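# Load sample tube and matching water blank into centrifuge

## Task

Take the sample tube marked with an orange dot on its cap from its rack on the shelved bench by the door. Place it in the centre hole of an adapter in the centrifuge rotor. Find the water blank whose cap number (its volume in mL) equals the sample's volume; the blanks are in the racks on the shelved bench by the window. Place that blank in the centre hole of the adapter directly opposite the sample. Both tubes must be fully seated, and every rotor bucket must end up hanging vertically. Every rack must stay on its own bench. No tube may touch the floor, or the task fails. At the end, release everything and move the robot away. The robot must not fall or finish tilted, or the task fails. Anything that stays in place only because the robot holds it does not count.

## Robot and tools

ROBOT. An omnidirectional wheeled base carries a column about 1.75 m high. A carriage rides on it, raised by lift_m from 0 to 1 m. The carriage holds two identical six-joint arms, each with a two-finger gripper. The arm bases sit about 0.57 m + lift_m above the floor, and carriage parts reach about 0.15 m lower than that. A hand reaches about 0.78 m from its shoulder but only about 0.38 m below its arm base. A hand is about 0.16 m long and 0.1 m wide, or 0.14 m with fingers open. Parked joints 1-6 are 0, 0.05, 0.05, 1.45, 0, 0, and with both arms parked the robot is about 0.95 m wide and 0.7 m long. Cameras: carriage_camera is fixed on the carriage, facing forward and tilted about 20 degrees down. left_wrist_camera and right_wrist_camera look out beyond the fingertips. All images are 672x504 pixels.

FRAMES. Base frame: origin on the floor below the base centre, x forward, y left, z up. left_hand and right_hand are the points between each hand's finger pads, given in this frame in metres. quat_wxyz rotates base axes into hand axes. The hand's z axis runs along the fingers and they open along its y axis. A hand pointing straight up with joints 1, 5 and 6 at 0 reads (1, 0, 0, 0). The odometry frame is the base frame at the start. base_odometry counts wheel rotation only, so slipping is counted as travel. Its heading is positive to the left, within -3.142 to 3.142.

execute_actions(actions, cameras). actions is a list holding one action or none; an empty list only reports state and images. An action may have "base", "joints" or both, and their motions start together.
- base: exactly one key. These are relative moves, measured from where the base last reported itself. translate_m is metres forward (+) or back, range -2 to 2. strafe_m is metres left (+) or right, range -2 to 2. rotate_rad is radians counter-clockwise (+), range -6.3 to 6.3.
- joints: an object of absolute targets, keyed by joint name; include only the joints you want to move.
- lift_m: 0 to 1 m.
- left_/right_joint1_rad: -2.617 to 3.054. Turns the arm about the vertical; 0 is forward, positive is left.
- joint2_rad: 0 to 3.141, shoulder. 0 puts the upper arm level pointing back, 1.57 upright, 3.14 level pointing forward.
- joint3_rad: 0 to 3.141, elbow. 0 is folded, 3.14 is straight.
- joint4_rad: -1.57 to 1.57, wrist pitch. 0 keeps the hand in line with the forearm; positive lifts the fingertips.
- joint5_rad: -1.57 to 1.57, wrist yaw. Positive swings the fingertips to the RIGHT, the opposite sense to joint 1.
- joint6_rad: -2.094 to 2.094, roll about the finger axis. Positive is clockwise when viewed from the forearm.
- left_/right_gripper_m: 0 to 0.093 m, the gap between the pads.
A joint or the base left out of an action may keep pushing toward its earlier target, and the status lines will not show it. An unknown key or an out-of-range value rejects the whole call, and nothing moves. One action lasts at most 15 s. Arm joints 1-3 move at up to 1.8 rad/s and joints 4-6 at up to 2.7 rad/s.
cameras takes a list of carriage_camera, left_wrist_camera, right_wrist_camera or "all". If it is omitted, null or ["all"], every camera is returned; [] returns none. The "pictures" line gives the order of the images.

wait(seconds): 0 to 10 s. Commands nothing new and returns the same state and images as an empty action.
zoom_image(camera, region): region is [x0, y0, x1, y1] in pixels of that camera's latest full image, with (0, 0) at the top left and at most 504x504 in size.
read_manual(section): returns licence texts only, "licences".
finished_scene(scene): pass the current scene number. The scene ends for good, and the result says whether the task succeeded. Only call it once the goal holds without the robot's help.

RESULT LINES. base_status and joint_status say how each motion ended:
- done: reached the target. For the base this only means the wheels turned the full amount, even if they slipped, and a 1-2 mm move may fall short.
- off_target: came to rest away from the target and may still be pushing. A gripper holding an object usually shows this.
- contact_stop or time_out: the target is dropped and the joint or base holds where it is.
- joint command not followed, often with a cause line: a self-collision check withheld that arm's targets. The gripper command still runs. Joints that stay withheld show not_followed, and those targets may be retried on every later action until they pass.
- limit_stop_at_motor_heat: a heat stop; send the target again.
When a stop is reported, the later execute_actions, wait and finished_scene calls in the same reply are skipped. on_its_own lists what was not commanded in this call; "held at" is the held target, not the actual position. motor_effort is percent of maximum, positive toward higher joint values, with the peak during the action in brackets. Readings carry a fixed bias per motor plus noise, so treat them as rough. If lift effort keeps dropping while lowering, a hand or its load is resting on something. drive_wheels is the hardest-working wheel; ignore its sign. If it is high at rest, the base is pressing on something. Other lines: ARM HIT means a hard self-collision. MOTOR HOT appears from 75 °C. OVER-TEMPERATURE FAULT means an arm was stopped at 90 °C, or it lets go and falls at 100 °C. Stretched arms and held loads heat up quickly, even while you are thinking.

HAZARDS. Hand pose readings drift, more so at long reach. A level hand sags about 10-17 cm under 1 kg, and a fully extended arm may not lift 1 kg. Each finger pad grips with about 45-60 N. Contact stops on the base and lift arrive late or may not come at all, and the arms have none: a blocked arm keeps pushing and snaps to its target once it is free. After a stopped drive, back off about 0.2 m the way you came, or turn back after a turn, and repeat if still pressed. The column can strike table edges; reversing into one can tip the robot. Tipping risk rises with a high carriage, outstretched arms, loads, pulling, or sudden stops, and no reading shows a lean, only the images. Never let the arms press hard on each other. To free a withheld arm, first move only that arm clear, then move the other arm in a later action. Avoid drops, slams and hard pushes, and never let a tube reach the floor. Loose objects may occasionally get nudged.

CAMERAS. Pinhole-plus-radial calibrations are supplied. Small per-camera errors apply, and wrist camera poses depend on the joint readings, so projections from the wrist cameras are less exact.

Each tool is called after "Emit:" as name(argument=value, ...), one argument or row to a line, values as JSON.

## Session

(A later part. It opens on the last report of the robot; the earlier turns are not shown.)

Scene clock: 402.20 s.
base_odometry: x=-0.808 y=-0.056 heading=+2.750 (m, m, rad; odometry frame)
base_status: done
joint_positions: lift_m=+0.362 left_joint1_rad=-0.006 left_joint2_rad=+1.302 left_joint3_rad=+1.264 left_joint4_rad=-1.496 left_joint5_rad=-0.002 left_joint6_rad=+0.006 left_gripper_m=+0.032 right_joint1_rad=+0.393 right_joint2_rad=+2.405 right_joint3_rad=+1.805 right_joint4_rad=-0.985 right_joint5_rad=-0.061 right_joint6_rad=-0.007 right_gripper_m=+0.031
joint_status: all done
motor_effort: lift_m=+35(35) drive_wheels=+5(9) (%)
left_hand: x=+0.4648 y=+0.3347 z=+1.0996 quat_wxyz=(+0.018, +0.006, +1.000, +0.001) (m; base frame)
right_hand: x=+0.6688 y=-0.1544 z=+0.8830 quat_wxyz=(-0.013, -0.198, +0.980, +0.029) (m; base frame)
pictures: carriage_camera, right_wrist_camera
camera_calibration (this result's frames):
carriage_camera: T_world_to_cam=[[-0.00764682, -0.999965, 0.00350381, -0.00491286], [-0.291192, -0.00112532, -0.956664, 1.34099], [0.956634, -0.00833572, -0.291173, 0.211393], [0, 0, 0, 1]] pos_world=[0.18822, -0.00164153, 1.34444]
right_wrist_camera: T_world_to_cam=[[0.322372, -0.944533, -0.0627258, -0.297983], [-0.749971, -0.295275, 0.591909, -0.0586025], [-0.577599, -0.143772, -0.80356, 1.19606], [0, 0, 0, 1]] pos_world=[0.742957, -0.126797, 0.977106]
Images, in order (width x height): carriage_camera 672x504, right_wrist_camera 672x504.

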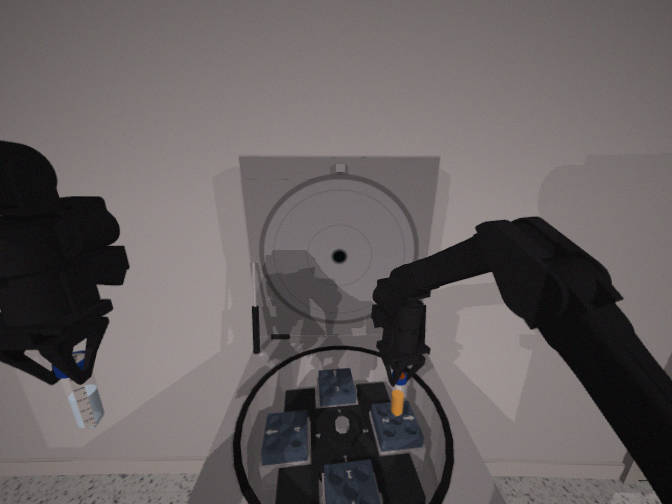

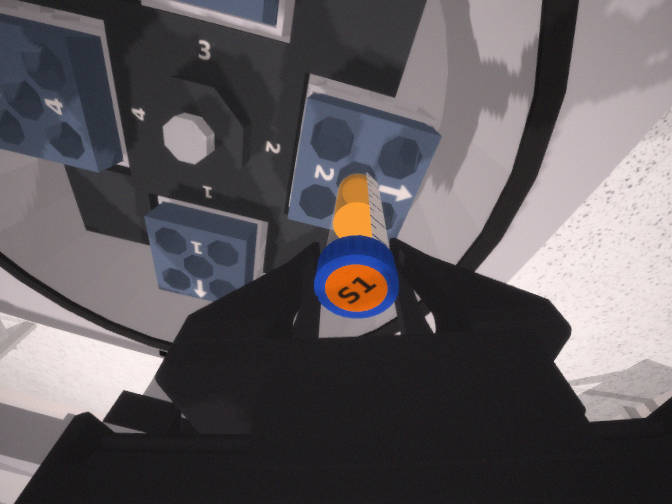

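Looks aligned. Lower a bit.

Emit:
execute_actions(
  actions=[
    {"joints":{"lift_m":0.342}},
  ],
  cameras=["carriage_camera","right_wrist_camera"],
)

Emit:
zoom_image(
  camera="right_wrist_camera",
  region=[280, 90, 440, 250],
)

Emit:
zoom_image(
  camera="carriage_camera",
  region=[360, 360, 450, 460],
)

Scene clock: 412.23 s.
base_odometry: x=-0.808 y=-0.056 heading=+2.750 (m, m, rad; odometry frame)
base_status: not commanded
joint_positions: lift_m=+0.342 left_joint1_rad=-0.006 left_joint2_rad=+1.302 left_joint3_rad=+1.264 left_joint4_rad=-1.496 left_joint5_rad=-0.002 left_joint6_rad=+0.006 left_gripper_m=+0.032 right_joint1_rad=+0.393 right_joint2_rad=+2.403 right_joint3_rad=+1.805 right_joint4_rad=-0.986 right_joint5_rad=-0.062 right_joint6_rad=-0.007 right_gripper_m=+0.031
joint_status: all done
motor_effort: lift_m=+34(36) drive_wheels=-3(5) (%)
left_hand: x=+0.4647 y=+0.3347 z=+1.0795 quat_wxyz=(+0.018, +0.006, +1.000, +0.001) (m; base frame)
right_hand: x=+0.6687 y=-0.1542 z=+0.8638 quat_wxyz=(-0.013, -0.198, +0.980, +0.029) (m; base frame)
pictures: carriage_camera, right_wrist_camera
camera_calibration (this result's frames):
carriage_camera: T_world_to_cam=[[-0.00764682, -0.999965, 0.00350381, -0.0048427], [-0.291192, -0.00112532, -0.956664, 1.32183], [0.956634, -0.00833572, -0.291173, 0.205563], [0, 0, 0, 1]] pos_world=[0.18822, -0.00164153, 1.32442]
right_wrist_camera: T_world_to_cam=[[0.322373, -0.944452, -0.0639141, -0.297952], [-0.750133, -0.296062, 0.59131, -0.0467267], [-0.577387, -0.142679, -0.803908, 1.18096], [0, 0, 0, 1]] pos_world=[0.742874, -0.126737, 0.957973]
Images, in order (width x height): carriage_camera 672x504, right_wrist_camera 672x504.

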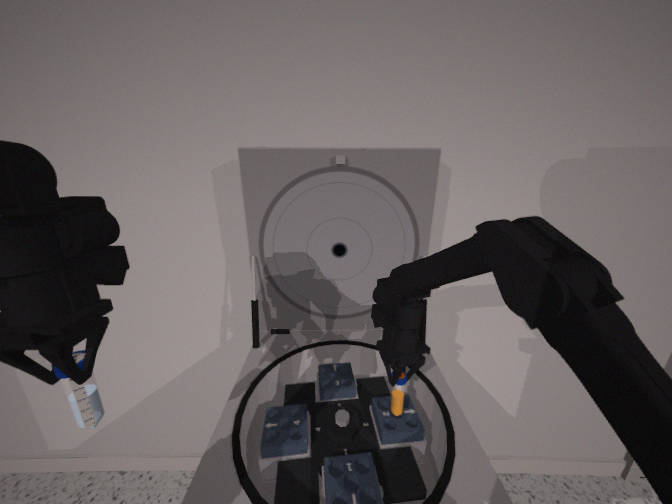

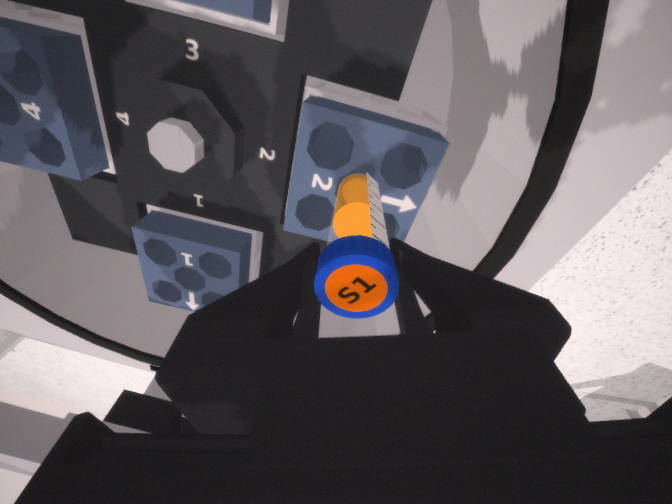

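Region (280, 90, 440, 250) of right_wrist_camera's 672x504 image, scaled by 3.150, with more detail than that image has.

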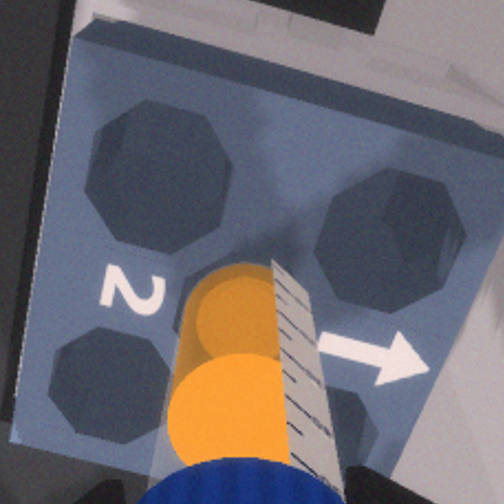

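Region (360, 360, 450, 460) of carriage_camera's 672x504 image, scaled by 5.040, with more detail than that image has; it fills the left 454 columns of this view, and the rest is white.

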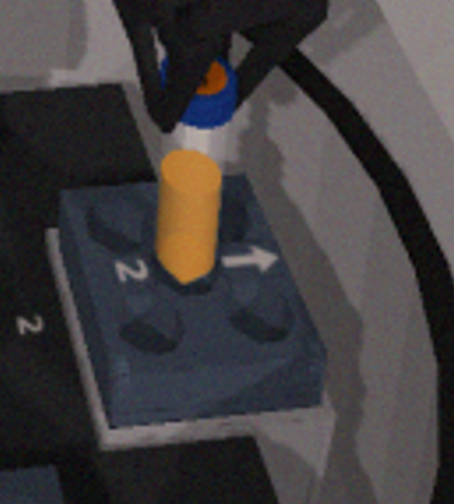

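Emit:
execute_actions(
  actions=[
    {"base":{"translate_m":-0.003},"joints":{"lift_m":0.325}},
  ],
  cameras=["carriage_camera","right_wrist_camera"],
)

Emit:
zoom_image(
  camera="carriage_camera",
  region=[360, 360, 450, 460],
)

Scene clock: 419.97 s.
base_odometry: x=-0.805 y=-0.057 heading=+2.750 (m, m, rad; odometry frame)
base_status: done
joint_positions: lift_m=+0.325 left_joint1_rad=-0.006 left_joint2_rad=+1.302 left_joint3_rad=+1.264 left_joint4_rad=-1.497 left_joint5_rad=-0.002 left_joint6_rad=+0.006 left_gripper_m=+0.032 right_joint1_rad=+0.393 right_joint2_rad=+2.403 right_joint3_rad=+1.811 right_joint4_rad=-0.989 right_joint5_rad=-0.063 right_joint6_rad=-0.007 right_gripper_m=+0.031
joint_status: all done
motor_effort: lift_m=+34(35) drive_wheels=+3(12) (%)
left_hand: x=+0.4645 y=+0.3348 z=+1.0625 quat_wxyz=(+0.018, +0.006, +1.000, +0.001) (m; base frame)
right_hand: x=+0.6700 y=-0.1535 z=+0.8486 quat_wxyz=(-0.011, -0.198, +0.980, +0.030) (m; base frame)
pictures: carriage_camera, right_wrist_camera
camera_calibration (this result's frames):
carriage_camera: T_world_to_cam=[[-0.00764682, -0.999965, 0.00350381, -0.00478316], [-0.291192, -0.00112532, -0.956664, 1.30557], [0.956634, -0.00833572, -0.291173, 0.200615], [0, 0, 0, 1]] pos_world=[0.18822, -0.00164153, 1.30743]
right_wrist_camera: T_world_to_cam=[[0.322596, -0.944306, -0.0649405, -0.297955], [-0.75225, -0.297418, 0.587932, -0.0324429], [-0.574502, -0.140813, -0.8063, 1.16998], [0, 0, 0, 1]] pos_world=[0.743868, -0.126262, 0.943077]
Images, in order (width x height): carriage_camera 672x504, right_wrist_camera 672x504.

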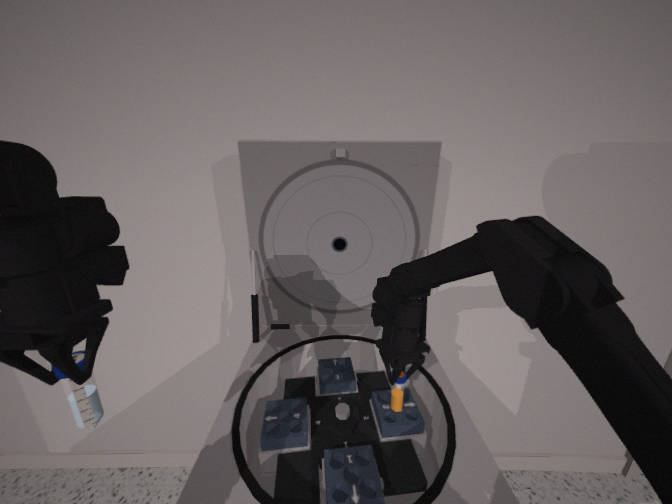

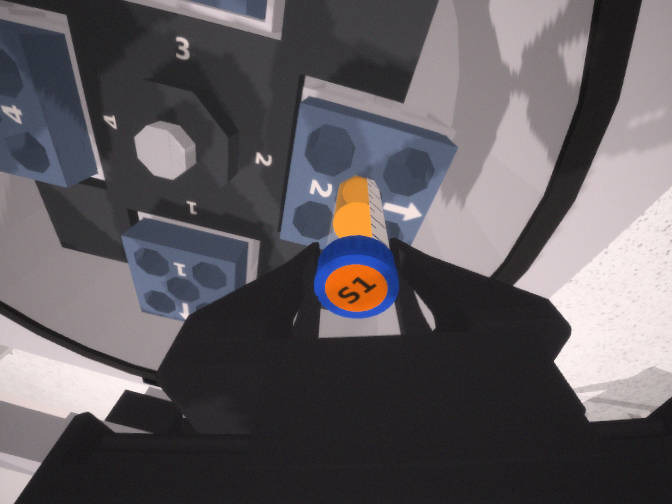

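Region (360, 360, 450, 460) of carriage_camera's 672x504 image, scaled by 5.040, with more detail than that image has; it fills the left 454 columns of this view, and the rest is white.

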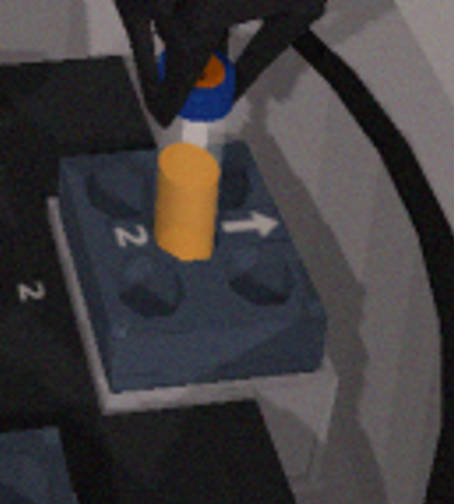

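Emit:
execute_actions(
  actions=[
    {"joints":{"lift_m":0.28}},
  ],
  cameras=["carriage_camera","right_wrist_camera"],
)

Scene clock: 426.73 s.
base_odometry: x=-0.805 y=-0.057 heading=+2.750 (m, m, rad; odometry frame)
base_status: not commanded
joint_positions: lift_m=+0.280 left_joint1_rad=-0.006 left_joint2_rad=+1.302 left_joint3_rad=+1.264 left_joint4_rad=-1.497 left_joint5_rad=-0.002 left_joint6_rad=+0.006 left_gripper_m=+0.032 right_joint1_rad=+0.393 right_joint2_rad=+2.403 right_joint3_rad=+1.811 right_joint4_rad=-0.989 right_joint5_rad=-0.063 right_joint6_rad=-0.007 right_gripper_m=+0.031
joint_status: all done
motor_effort: lift_m=+34(33) drive_wheels=+3(4) (%)
left_hand: x=+0.4645 y=+0.3348 z=+1.0175 quat_wxyz=(+0.018, +0.006, +1.000, +0.001) (m; base frame)
right_hand: x=+0.6698 y=-0.1537 z=+0.8032 quat_wxyz=(-0.011, -0.198, +0.980, +0.030) (m; base frame)
pictures: carriage_camera, right_wrist_camera
camera_calibration (this result's frames):
carriage_camera: T_world_to_cam=[[-0.00764682, -0.999965, 0.00350381, -0.00462544], [-0.291192, -0.00112532, -0.956664, 1.26251], [0.956634, -0.00833572, -0.291173, 0.187508], [0, 0, 0, 1]] pos_world=[0.18822, -0.00164153, 1.26241]
right_wrist_camera: T_world_to_cam=[[0.322505, -0.944344, -0.0648436, -0.300941], [-0.75142, -0.297074, 0.589165, -0.00752681], [-0.575638, -0.141284, -0.805407, 1.13321], [0, 0, 0, 1]] pos_world=[0.743719, -0.126324, 0.897617]
Images, in order (width x height): carriage_camera 672x504, right_wrist_camera 672x504.

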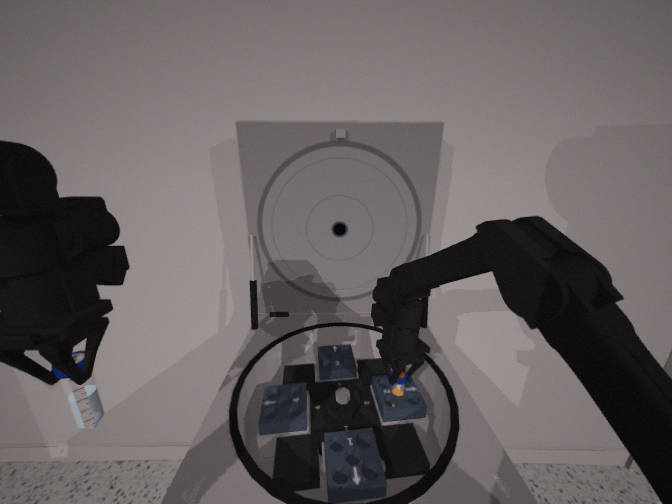

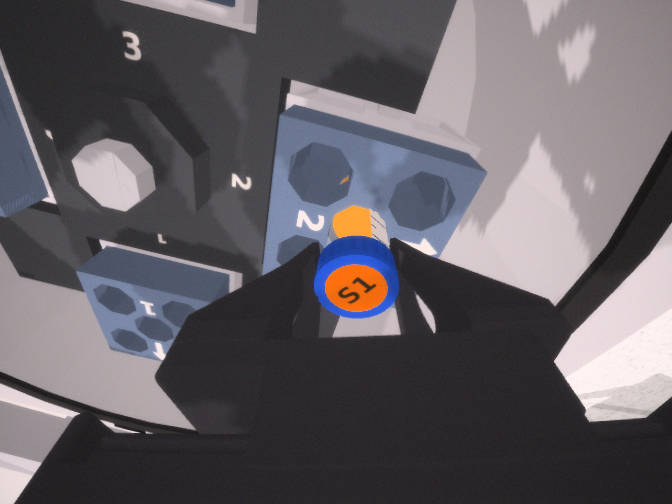

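Emit:
execute_actions(
  actions=[
    {"joints":{"lift_m":0.26}},
  ],
  cameras=["right_wrist_camera"],
)

Scene clock: 433.07 s.
base_odometry: x=-0.805 y=-0.057 heading=+2.750 (m, m, rad; odometry frame)
base_status: not commanded
joint_positions: lift_m=+0.260 left_joint1_rad=-0.006 left_joint2_rad=+1.302 left_joint3_rad=+1.264 left_joint4_rad=-1.497 left_joint5_rad=-0.002 left_joint6_rad=+0.006 left_gripper_m=+0.032 right_joint1_rad=+0.393 right_joint2_rad=+2.395 right_joint3_rad=+1.813 right_joint4_rad=-0.992 right_joint5_rad=-0.064 right_joint6_rad=-0.007 right_gripper_m=+0.031
joint_status: all done
motor_effort: lift_m=+32(38) drive_wheels=+4(4) (%)
left_hand: x=+0.4645 y=+0.3348 z=+0.9977 quat_wxyz=(+0.018, +0.006, +1.000, +0.001) (m; base frame)
right_hand: x=+0.6707 y=-0.1531 z=+0.7872 quat_wxyz=(-0.008, -0.198, +0.980, +0.031) (m; base frame)
pictures: right_wrist_camera
camera_calibration (this result's frames):
right_wrist_camera: T_world_to_cam=[[0.322895, -0.944128, -0.0660379, -0.301065], [-0.75497, -0.299024, 0.583613, 0.00922553], [-0.570753, -0.138589, -0.809342, 1.12123], [0, 0, 0, 1]] pos_world=[0.74412, -0.126095, 0.882189]
Images, in order (width x height): right_wrist_camera 672x504.

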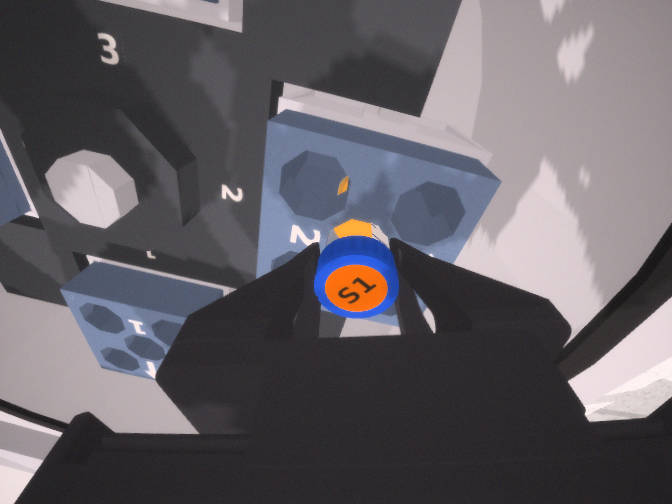

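Emit:
execute_actions(
  actions=[
    {"joints":{"lift_m":0.252}},
  ],
  cameras=["right_wrist_camera","carriage_camera"],
)

Emit:
zoom_image(
  camera="carriage_camera",
  region=[350, 300, 490, 440],
)

Scene clock: 438.73 s.
base_odometry: x=-0.805 y=-0.057 heading=+2.750 (m, m, rad; odometry frame)
base_status: not commanded
joint_positions: lift_m=+0.252 left_joint1_rad=-0.006 left_joint2_rad=+1.302 left_joint3_rad=+1.264 left_joint4_rad=-1.497 left_joint5_rad=-0.002 left_joint6_rad=+0.006 left_gripper_m=+0.032 right_joint1_rad=+0.393 right_joint2_rad=+2.381 right_joint3_rad=+1.813 right_joint4_rad=-0.996 right_joint5_rad=-0.062 right_joint6_rad=-0.007 right_gripper_m=+0.031
joint_status: all done
motor_effort: lift_m=+31(33) drive_wheels=+3(4) (%)
left_hand: x=+0.4645 y=+0.3348 z=+0.9897 quat_wxyz=(+0.018, +0.006, +1.000, +0.001) (m; base frame)
right_hand: x=+0.6720 y=-0.1529 z=+0.7855 quat_wxyz=(-0.002, -0.199, +0.980, +0.031) (m; base frame)
pictures: carriage_camera, right_wrist_camera
camera_calibration (this result's frames):
carriage_camera: T_world_to_cam=[[-0.00764682, -0.999965, 0.00350381, -0.00452802], [-0.291192, -0.00112532, -0.956664, 1.23591], [0.956634, -0.00833572, -0.291173, 0.179413], [0, 0, 0, 1]] pos_world=[0.18822, -0.00164153, 1.23461]
right_wrist_camera: T_world_to_cam=[[0.323602, -0.943943, -0.0652119, -0.302451], [-0.761228, -0.300658, 0.574576, 0.0223315], [-0.561973, -0.136293, -0.815849, 1.12019], [0, 0, 0, 1]] pos_world=[0.744391, -0.126109, 0.881353]
Images, in order (width x height): carriage_camera 672x504, right_wrist_camera 672x504.

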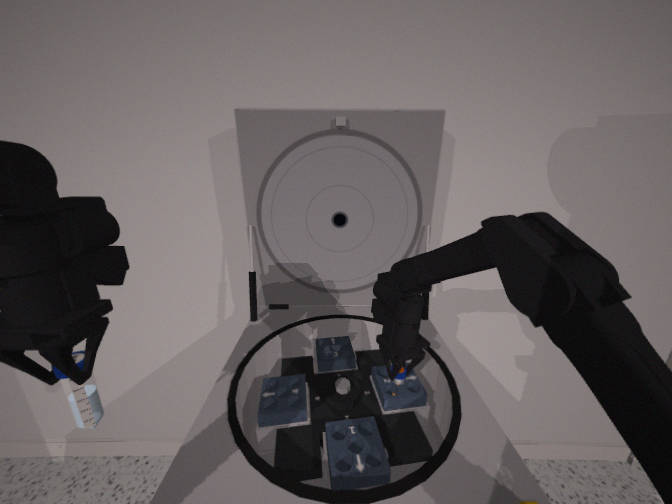

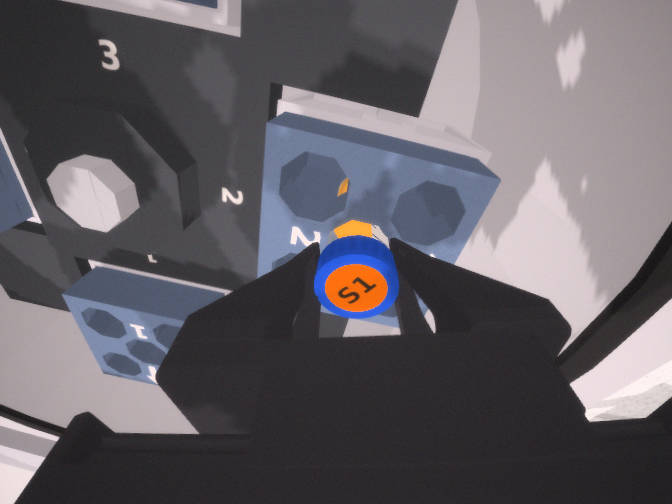

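Region (350, 300, 490, 440) of carriage_camera's 672x504 image, scaled by 3.600, with more detail than that image has.

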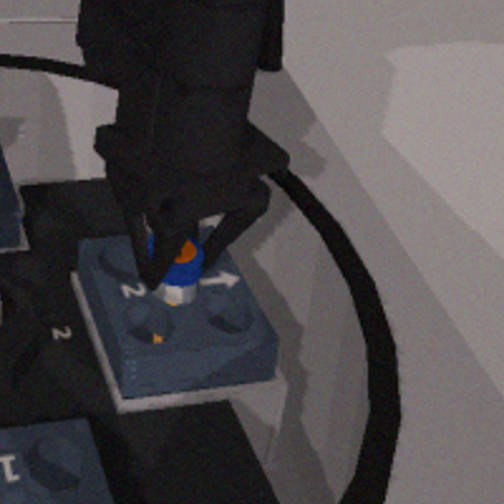

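Emit:
execute_actions(
  actions=[
    {"joints":{"lift_m":0.262}},
  ],
  cameras=[],
)

Emit:
execute_actions(
  actions=[
    {"joints":{"right_gripper_m":0.044}},
  ],
  cameras=["right_wrist_camera"],
)

Emit:
execute_actions(
  actions=[
    {"joints":{"lift_m":0.33}},
  ],
  cameras=["right_wrist_camera","carriage_camera"],
)

Emit:
zoom_image(
  camera="carriage_camera",
  region=[350, 330, 490, 470],
)

Scene clock: 446.30 s.
base_odometry: x=-0.805 y=-0.057 heading=+2.750 (m, m, rad; odometry frame)
base_status: not commanded
joint_positions: lift_m=+0.262 left_joint1_rad=-0.006 left_joint2_rad=+1.302 left_joint3_rad=+1.264 left_joint4_rad=-1.497 left_joint5_rad=-0.002 left_joint6_rad=+0.006 left_gripper_m=+0.032 right_joint1_rad=+0.393 right_joint2_rad=+2.390 right_joint3_rad=+1.813 right_joint4_rad=-0.994 right_joint5_rad=-0.062 right_joint6_rad=-0.007 right_gripper_m=+0.031
joint_status: all done
motor_effort: lift_m=+34(40) drive_wheels=+4(4) (%)
left_hand: x=+0.4645 y=+0.3348 z=+0.9997 quat_wxyz=(+0.018, +0.006, +1.000, +0.001) (m; base frame)
right_hand: x=+0.6712 y=-0.1532 z=+0.7917 quat_wxyz=(-0.006, -0.199, +0.980, +0.030) (m; base frame)
pictures: none
No camera images: the call's "cameras" was empty. Leave "cameras" out to get every camera's image.

Scene clock: 446.77 s.
base_odometry: x=-0.805 y=-0.057 heading=+2.750 (m, m, rad; odometry frame)
base_status: not commanded
joint_positions: lift_m=+0.262 left_joint1_rad=-0.006 left_joint2_rad=+1.302 left_joint3_rad=+1.264 left_joint4_rad=-1.497 left_joint5_rad=-0.002 left_joint6_rad=+0.006 left_gripper_m=+0.032 right_joint1_rad=+0.393 right_joint2_rad=+2.390 right_joint3_rad=+1.813 right_joint4_rad=-0.994 right_joint5_rad=-0.062 right_joint6_rad=-0.007 right_gripper_m=+0.044
joint_status: all done
motor_effort: lift_m=+33(34) drive_wheels=+4(4) (%)
left_hand: x=+0.4645 y=+0.3348 z=+0.9997 quat_wxyz=(+0.018, +0.006, +1.000, +0.001) (m; base frame)
right_hand: x=+0.6712 y=-0.1532 z=+0.7917 quat_wxyz=(-0.006, -0.199, +0.980, +0.030) (m; base frame)
pictures: right_wrist_camera
camera_calibration (this result's frames):
right_wrist_camera: T_world_to_cam=[[0.323167, -0.944124, -0.0647584, -0.302202], [-0.75736, -0.299056, 0.580492, 0.0110206], [-0.567422, -0.13855, -0.811687, 1.1247], [0, 0, 0, 1]] pos_world=[0.744188, -0.126193, 0.886937]
Images, in order (width x height): right_wrist_camera 672x504.

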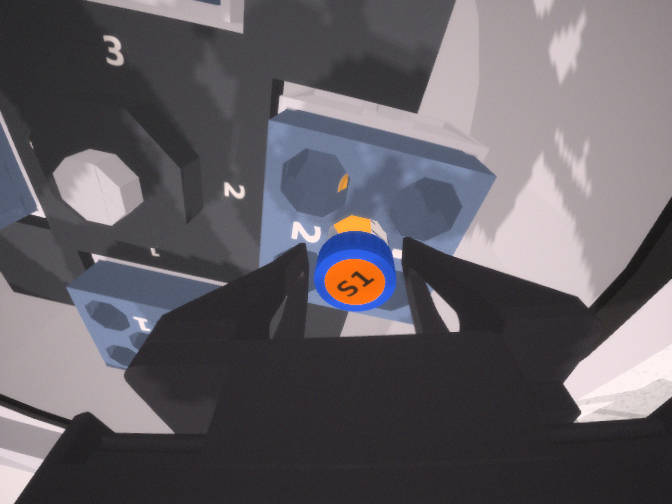

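Scene clock: 447.57 s.
base_odometry: x=-0.805 y=-0.057 heading=+2.750 (m, m, rad; odometry frame)
base_status: not commanded
joint_positions: lift_m=+0.330 left_joint1_rad=-0.006 left_joint2_rad=+1.302 left_joint3_rad=+1.264 left_joint4_rad=-1.497 left_joint5_rad=-0.002 left_joint6_rad=+0.006 left_gripper_m=+0.032 right_joint1_rad=+0.393 right_joint2_rad=+2.392 right_joint3_rad=+1.813 right_joint4_rad=-0.993 right_joint5_rad=-0.063 right_joint6_rad=-0.007 right_gripper_m=+0.044
joint_status: all done
motor_effort: lift_m=+35(42) drive_wheels=+4(4) (%)
left_hand: x=+0.4645 y=+0.3348 z=+1.0676 quat_wxyz=(+0.018, +0.006, +1.000, +0.001) (m; base frame)
right_hand: x=+0.6710 y=-0.1531 z=+0.8585 quat_wxyz=(-0.007, -0.199, +0.980, +0.031) (m; base frame)
pictures: carriage_camera, right_wrist_camera
camera_calibration (this result's frames):
carriage_camera: T_world_to_cam=[[-0.00764682, -0.999965, 0.00350381, -0.00480093], [-0.291192, -0.00112532, -0.956664, 1.31042], [0.956634, -0.00833572, -0.291173, 0.202092], [0, 0, 0, 1]] pos_world=[0.18822, -0.00164153, 1.3125]
right_wrist_camera: T_world_to_cam=[[0.323055, -0.944116, -0.0654223, -0.297106], [-0.756372, -0.299125, 0.581744, -0.0296125], [-0.568803, -0.138452, -0.810737, 1.17898], [0, 0, 0, 1]] pos_world=[0.744192, -0.126128, 0.953633]
Images, in order (width x height): carriage_camera 672x504, right_wrist_camera 672x504.

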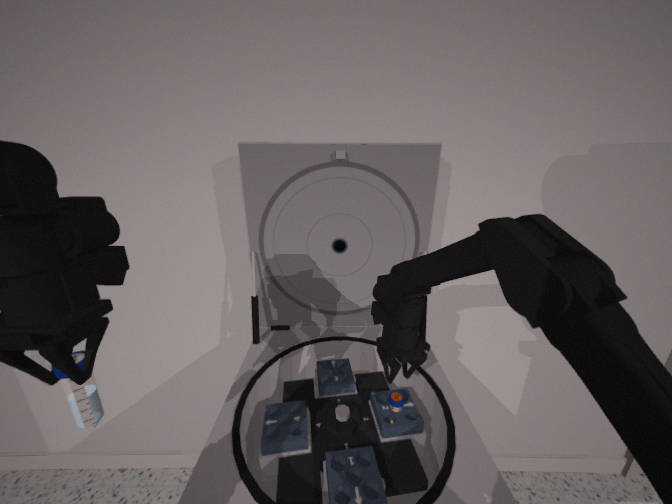

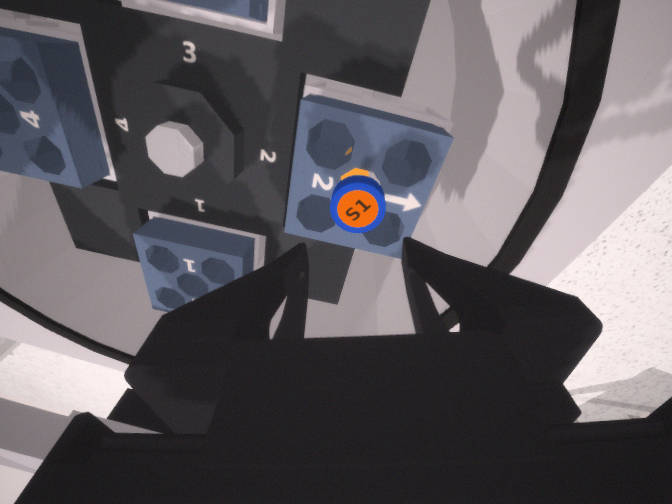

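Region (350, 330, 490, 470) of carriage_camera's 672x504 image, scaled by 3.600, with more detail than that image has.

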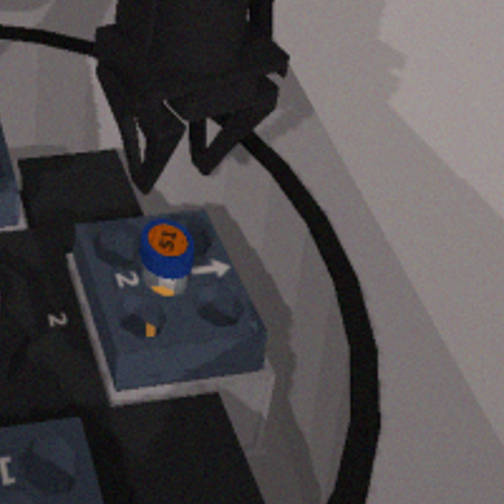

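Emit:
execute_actions(
  actions=[
    {"joints":{"lift_m":0.44,"right_joint1_rad":0,"right_joint2_rad":0.6,"right_joint3_rad":0.6,"right_joint4_rad":0,"right_joint5_rad":0}},
  ],
  cameras=[],
)

Emit:
execute_actions(
  actions=[
    {"joints":{"right_joint2_rad":0.05,"right_joint3_rad":0.05,"right_joint4_rad":1.45,"left_joint1_rad":-0.555,"left_joint2_rad":2.39,"left_joint3_rad":1.82,"left_joint4_rad":-0.99}},
  ],
  cameras=["left_wrist_camera","carriage_camera"],
)

Emit:
zoom_image(
  camera="carriage_camera",
  region=[230, 360, 370, 500],
)

Scene clock: 463.87 s.
base_odometry: x=-0.805 y=-0.057 heading=+2.750 (m, m, rad; odometry frame)
base_status: not commanded
joint_positions: lift_m=+0.440 left_joint1_rad=-0.006 left_joint2_rad=+1.302 left_joint3_rad=+1.264 left_joint4_rad=-1.497 left_joint5_rad=-0.002 left_joint6_rad=+0.006 left_gripper_m=+0.032 right_joint1_rad=-0.010 right_joint2_rad=+0.607 right_joint3_rad=+0.628 right_joint4_rad=-0.003 right_joint5_rad=+0.005 right_joint6_rad=-0.006 right_gripper_m=+0.044
joint_status: all done
motor_effort: lift_m=+33(42) drive_wheels=-3(5) (%)
left_hand: x=+0.4645 y=+0.3348 z=+1.1777 quat_wxyz=(+0.018, +0.006, +1.000, +0.001) (m; base frame)
right_hand: x=+0.5514 y=-0.3394 z=+1.3384 quat_wxyz=(+0.713, +0.003, +0.701, -0.007) (m; base frame)
pictures: none
No camera images: the call's "cameras" was empty. Leave "cameras" out to get every camera's image.

Scene clock: 465.53 s.
base_odometry: x=-0.805 y=-0.057 heading=+2.750 (m, m, rad; odometry frame)
base_status: not commanded
joint_positions: lift_m=+0.440 left_joint1_rad=-0.561 left_joint2_rad=+2.398 left_joint3_rad=+1.806 left_joint4_rad=-0.977 left_joint5_rad=+0.000 left_joint6_rad=+0.005 left_gripper_m=+0.032 right_joint1_rad=-0.010 right_joint2_rad=+0.063 right_joint3_rad=+0.074 right_joint4_rad=+1.439 right_joint5_rad=+0.005 right_joint6_rad=-0.006 right_gripper_m=+0.044
joint_status: all done
motor_effort: lift_m=+32(34) drive_wheels=-2(4) (%)
left_hand: x=+0.6410 y=+0.0953 z=+0.9643 quat_wxyz=(+0.001, +0.279, +0.960, +0.000) (m; base frame)
right_hand: x=+0.2892 y=-0.3367 z=+1.4416 quat_wxyz=(+0.998, +0.002, +0.060, -0.008) (m; base frame)
pictures: carriage_camera, left_wrist_camera
camera_calibration (this result's frames):
carriage_camera: T_world_to_cam=[[-0.00764682, -0.999965, 0.00350381, -0.00518662], [-0.291192, -0.00112532, -0.956664, 1.41573], [0.956634, -0.00833572, -0.291173, 0.234144], [0, 0, 0, 1]] pos_world=[0.18822, -0.00164153, 1.42258]
left_wrist_camera: T_world_to_cam=[[-0.558154, -0.829114, -0.0321683, 0.47091], [-0.705799, 0.454041, 0.543779, -0.105654], [-0.436249, 0.326216, -0.838612, 1.18368], [0, 0, 0, 1]] pos_world=[0.70465, 0.0522722, 1.06525]
Images, in order (width x height): carriage_camera 672x504, left_wrist_camera 672x504.

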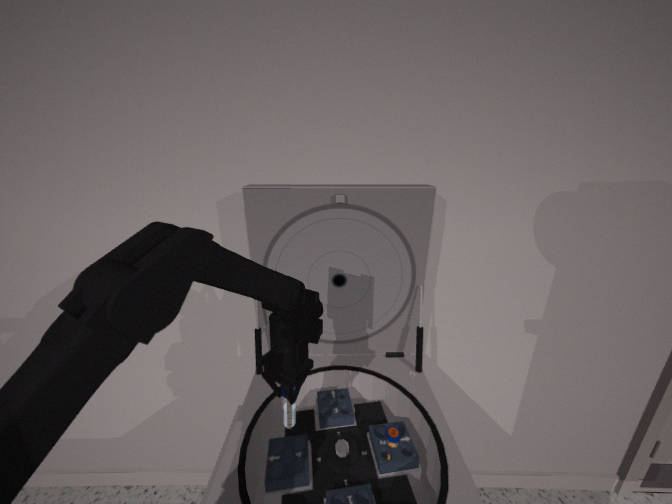

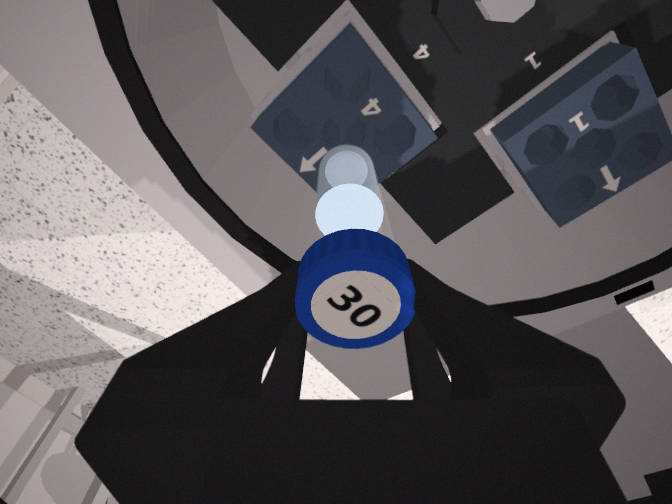

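Region (230, 360, 370, 500) of carriage_camera's 672x504 image, scaled by 3.600, with more detail than that image has.

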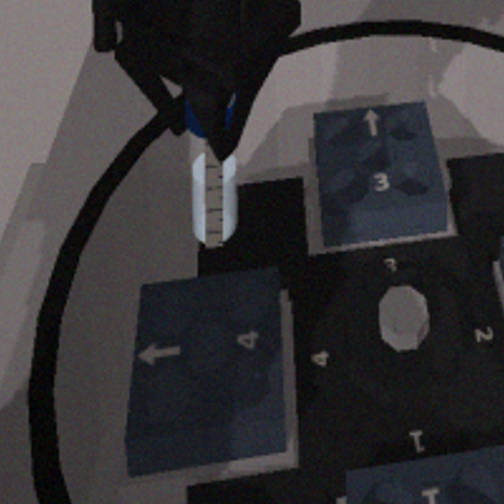

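Emit:
execute_actions(
  actions=[
    {"base":{"strafe_m":0.007},"joints":{"lift_m":0.37}},
  ],
  cameras=["left_wrist_camera","carriage_camera"],
)

Emit:
zoom_image(
  camera="carriage_camera",
  region=[240, 370, 340, 470],
)

Emit:
zoom_image(
  camera="left_wrist_camera",
  region=[250, 50, 450, 250],
)

Scene clock: 477.00 s.
base_odometry: x=-0.807 y=-0.064 heading=+2.750 (m, m, rad; odometry frame)
base_status: done
joint_positions: lift_m=+0.370 left_joint1_rad=-0.559 left_joint2_rad=+2.395 left_joint3_rad=+1.806 left_joint4_rad=-0.982 left_joint5_rad=+0.000 left_joint6_rad=+0.005 left_gripper_m=+0.032 right_joint1_rad=-0.010 right_joint2_rad=+0.063 right_joint3_rad=+0.074 right_joint4_rad=+1.440 right_joint5_rad=+0.002 right_joint6_rad=-0.006 right_gripper_m=+0.044
joint_status: all done
motor_effort: lift_m=+35(37) drive_wheels=-3(8) (%)
left_hand: x=+0.6410 y=+0.0966 z=+0.8953 quat_wxyz=(+0.000, +0.278, +0.961, +0.000) (m; base frame)
right_hand: x=+0.2890 y=-0.3363 z=+1.3714 quat_wxyz=(+0.998, +0.001, +0.060, -0.008) (m; base frame)
pictures: carriage_camera, left_wrist_camera
camera_calibration (this result's frames):
carriage_camera: T_world_to_cam=[[-0.00764682, -0.999965, 0.00350381, -0.00494078], [-0.291192, -0.00112532, -0.956664, 1.34861], [0.956634, -0.00833572, -0.291173, 0.213714], [0, 0, 0, 1]] pos_world=[0.18822, -0.00164153, 1.35241]
left_wrist_camera: T_world_to_cam=[[-0.556307, -0.830357, -0.0321082, 0.468581], [-0.705955, 0.451874, 0.545378, -0.0698582], [-0.43835, 0.326064, -0.837575, 1.1258], [0, 0, 0, 1]] pos_world=[0.704854, 0.0535712, 0.99609]
Images, in order (width x height): carriage_camera 672x504, left_wrist_camera 672x504.

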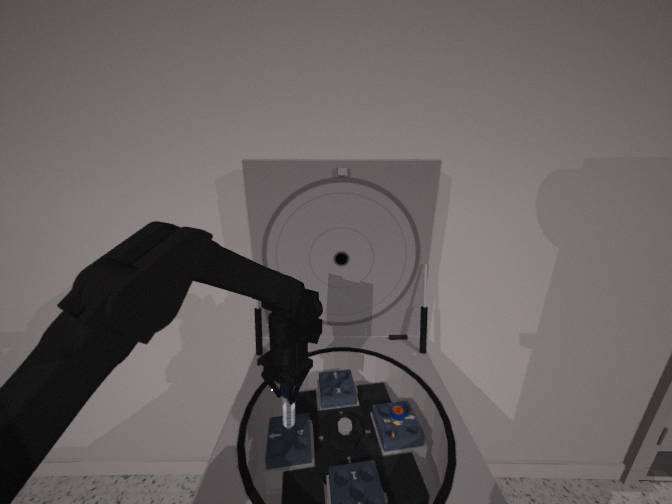

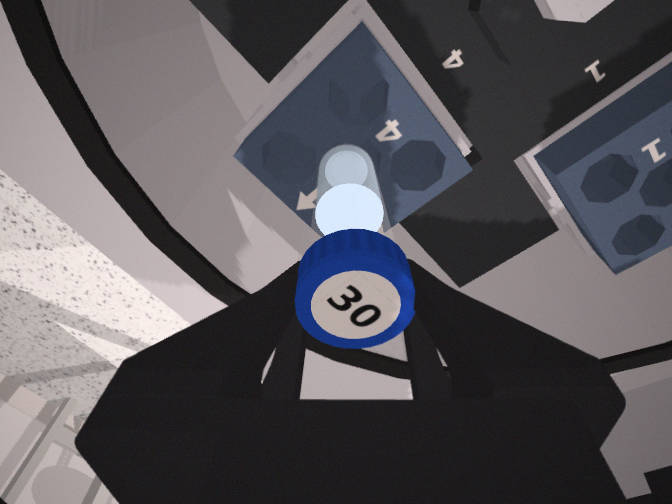

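Region (240, 370, 340, 470) of carriage_camera's 672x504 image, scaled by 5.040, with more detail than that image has.

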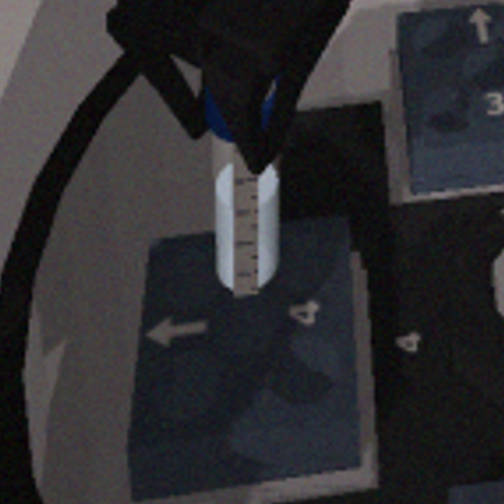

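Region (250, 50, 450, 250) of left_wrist_camera's 672x504 image, scaled by 2.520, with more detail than that image has.

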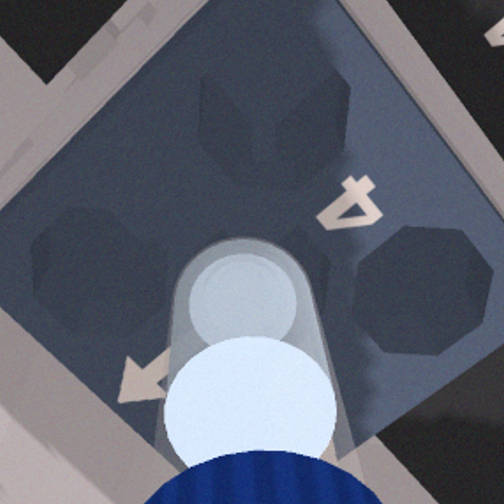

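Emit:
execute_actions(
  actions=[
    {"base":{"strafe_m":-0.005},"joints":{"left_joint4_rad":-1.03,"lift_m":0.362}},
  ],
  cameras=["left_wrist_camera","carriage_camera"],
)

Emit:
zoom_image(
  camera="carriage_camera",
  region=[240, 370, 340, 470],
)

Emit:
zoom_image(
  camera="left_wrist_camera",
  region=[250, 50, 450, 250],
)

Scene clock: 501.73 s.
base_odometry: x=-0.806 y=-0.059 heading=+2.750 (m, m, rad; odometry frame)
base_status: done
joint_positions: lift_m=+0.362 left_joint1_rad=-0.559 left_joint2_rad=+2.393 left_joint3_rad=+1.806 left_joint4_rad=-1.016 left_joint5_rad=+0.000 left_joint6_rad=+0.005 left_gripper_m=+0.032 right_joint1_rad=-0.010 right_joint2_rad=+0.063 right_joint3_rad=+0.074 right_joint4_rad=+1.440 right_joint5_rad=+0.002 right_joint6_rad=-0.006 right_gripper_m=+0.044
joint_status: all done
motor_effort: lift_m=+34(36) drive_wheels=+4(12) (%)
left_hand: x=+0.6341 y=+0.1009 z=+0.8884 quat_wxyz=(-0.016, +0.278, +0.960, +0.004) (m; base frame)
right_hand: x=+0.2889 y=-0.3363 z=+1.3635 quat_wxyz=(+0.998, +0.001, +0.060, -0.008) (m; base frame)
pictures: carriage_camera, left_wrist_camera
camera_calibration (this result's frames):
carriage_camera: T_world_to_cam=[[-0.00764682, -0.999965, 0.00350381, -0.004913], [-0.291192, -0.00112532, -0.956664, 1.34102], [0.956634, -0.00833572, -0.291173, 0.211405], [0, 0, 0, 1]] pos_world=[0.18822, -0.00164153, 1.34448]
left_wrist_camera: T_world_to_cam=[[-0.557175, -0.829814, -0.03107, 0.467673], [-0.69059, 0.442267, 0.572264, -0.105541], [-0.461131, 0.340308, -0.819481, 1.11246], [0, 0, 0, 1]] pos_world=[0.700679, 0.0561816, 0.986564]
Images, in order (width x height): carriage_camera 672x504, left_wrist_camera 672x504.

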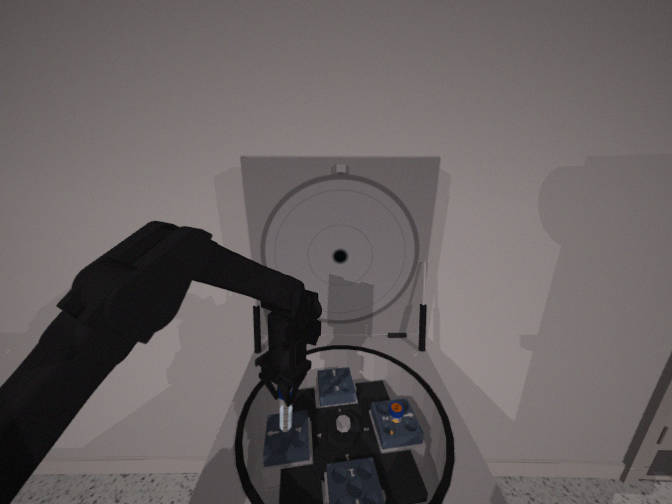

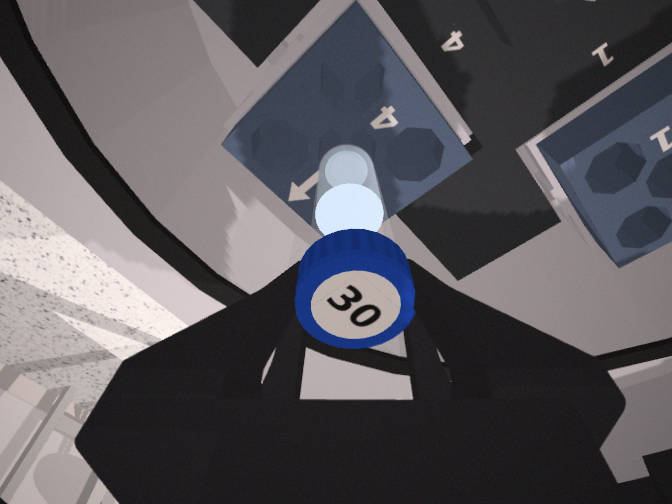

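Region (240, 370, 340, 470) of carriage_camera's 672x504 image, scaled by 5.040, with more detail than that image has.

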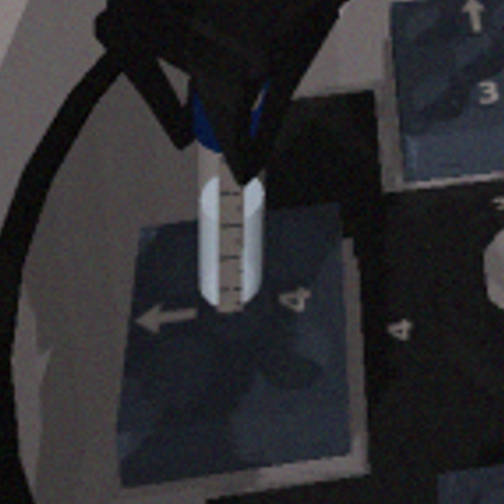

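Region (250, 50, 450, 250) of left_wrist_camera's 672x504 image, scaled by 2.520, with more detail than that image has.

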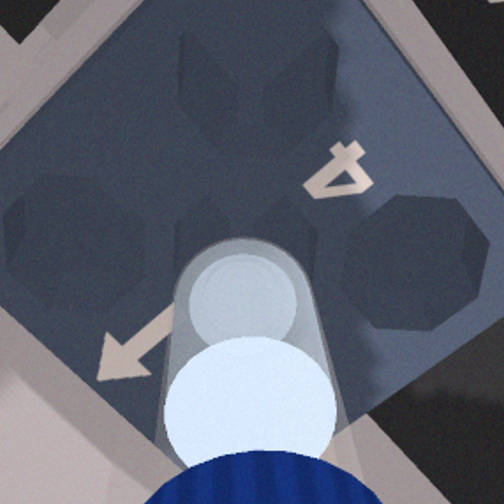

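Emit:
execute_actions(
  actions=[
    {"joints":{"lift_m":0.34}},
  ],
  cameras=["left_wrist_camera"],
)

Emit:
zoom_image(
  camera="left_wrist_camera",
  region=[250, 50, 450, 250],
)

Scene clock: 508.37 s.
base_odometry: x=-0.806 y=-0.059 heading=+2.750 (m, m, rad; odometry frame)
base_status: not commanded
joint_positions: lift_m=+0.340 left_joint1_rad=-0.559 left_joint2_rad=+2.394 left_joint3_rad=+1.806 left_joint4_rad=-1.018 left_joint5_rad=+0.000 left_joint6_rad=+0.005 left_gripper_m=+0.032 right_joint1_rad=-0.010 right_joint2_rad=+0.063 right_joint3_rad=+0.074 right_joint4_rad=+1.441 right_joint5_rad=+0.002 right_joint6_rad=-0.006 right_gripper_m=+0.044
joint_status: all done
motor_effort: lift_m=+36(33) drive_wheels=-3(5) (%)
left_hand: x=+0.6337 y=+0.1011 z=+0.8659 quat_wxyz=(-0.017, +0.278, +0.960, +0.005) (m; base frame)
right_hand: x=+0.2888 y=-0.3363 z=+1.3414 quat_wxyz=(+0.998, +0.001, +0.059, -0.008) (m; base frame)
pictures: left_wrist_camera
camera_calibration (this result's frames):
left_wrist_camera: T_world_to_cam=[[-0.557225, -0.829782, -0.0310079, 0.466939], [-0.689663, 0.441687, 0.573827, -0.0949243], [-0.462456, 0.341136, -0.818389, 1.09367], [0, 0, 0, 1]] pos_world=[0.700501, 0.0562929, 0.964001]
Images, in order (width x height): left_wrist_camera 672x504.

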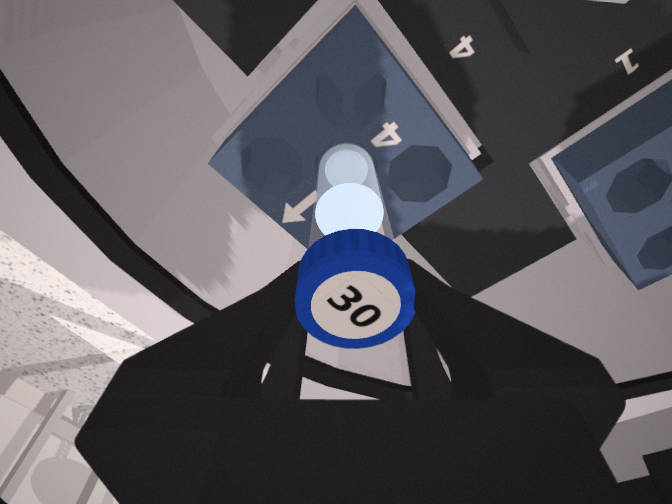

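Region (250, 50, 450, 250) of left_wrist_camera's 672x504 image, scaled by 2.520, with more detail than that image has.

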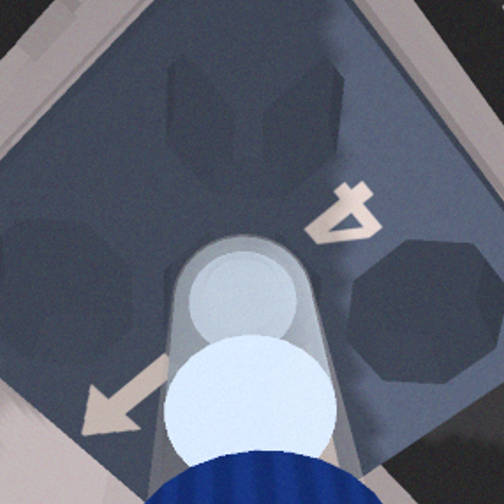

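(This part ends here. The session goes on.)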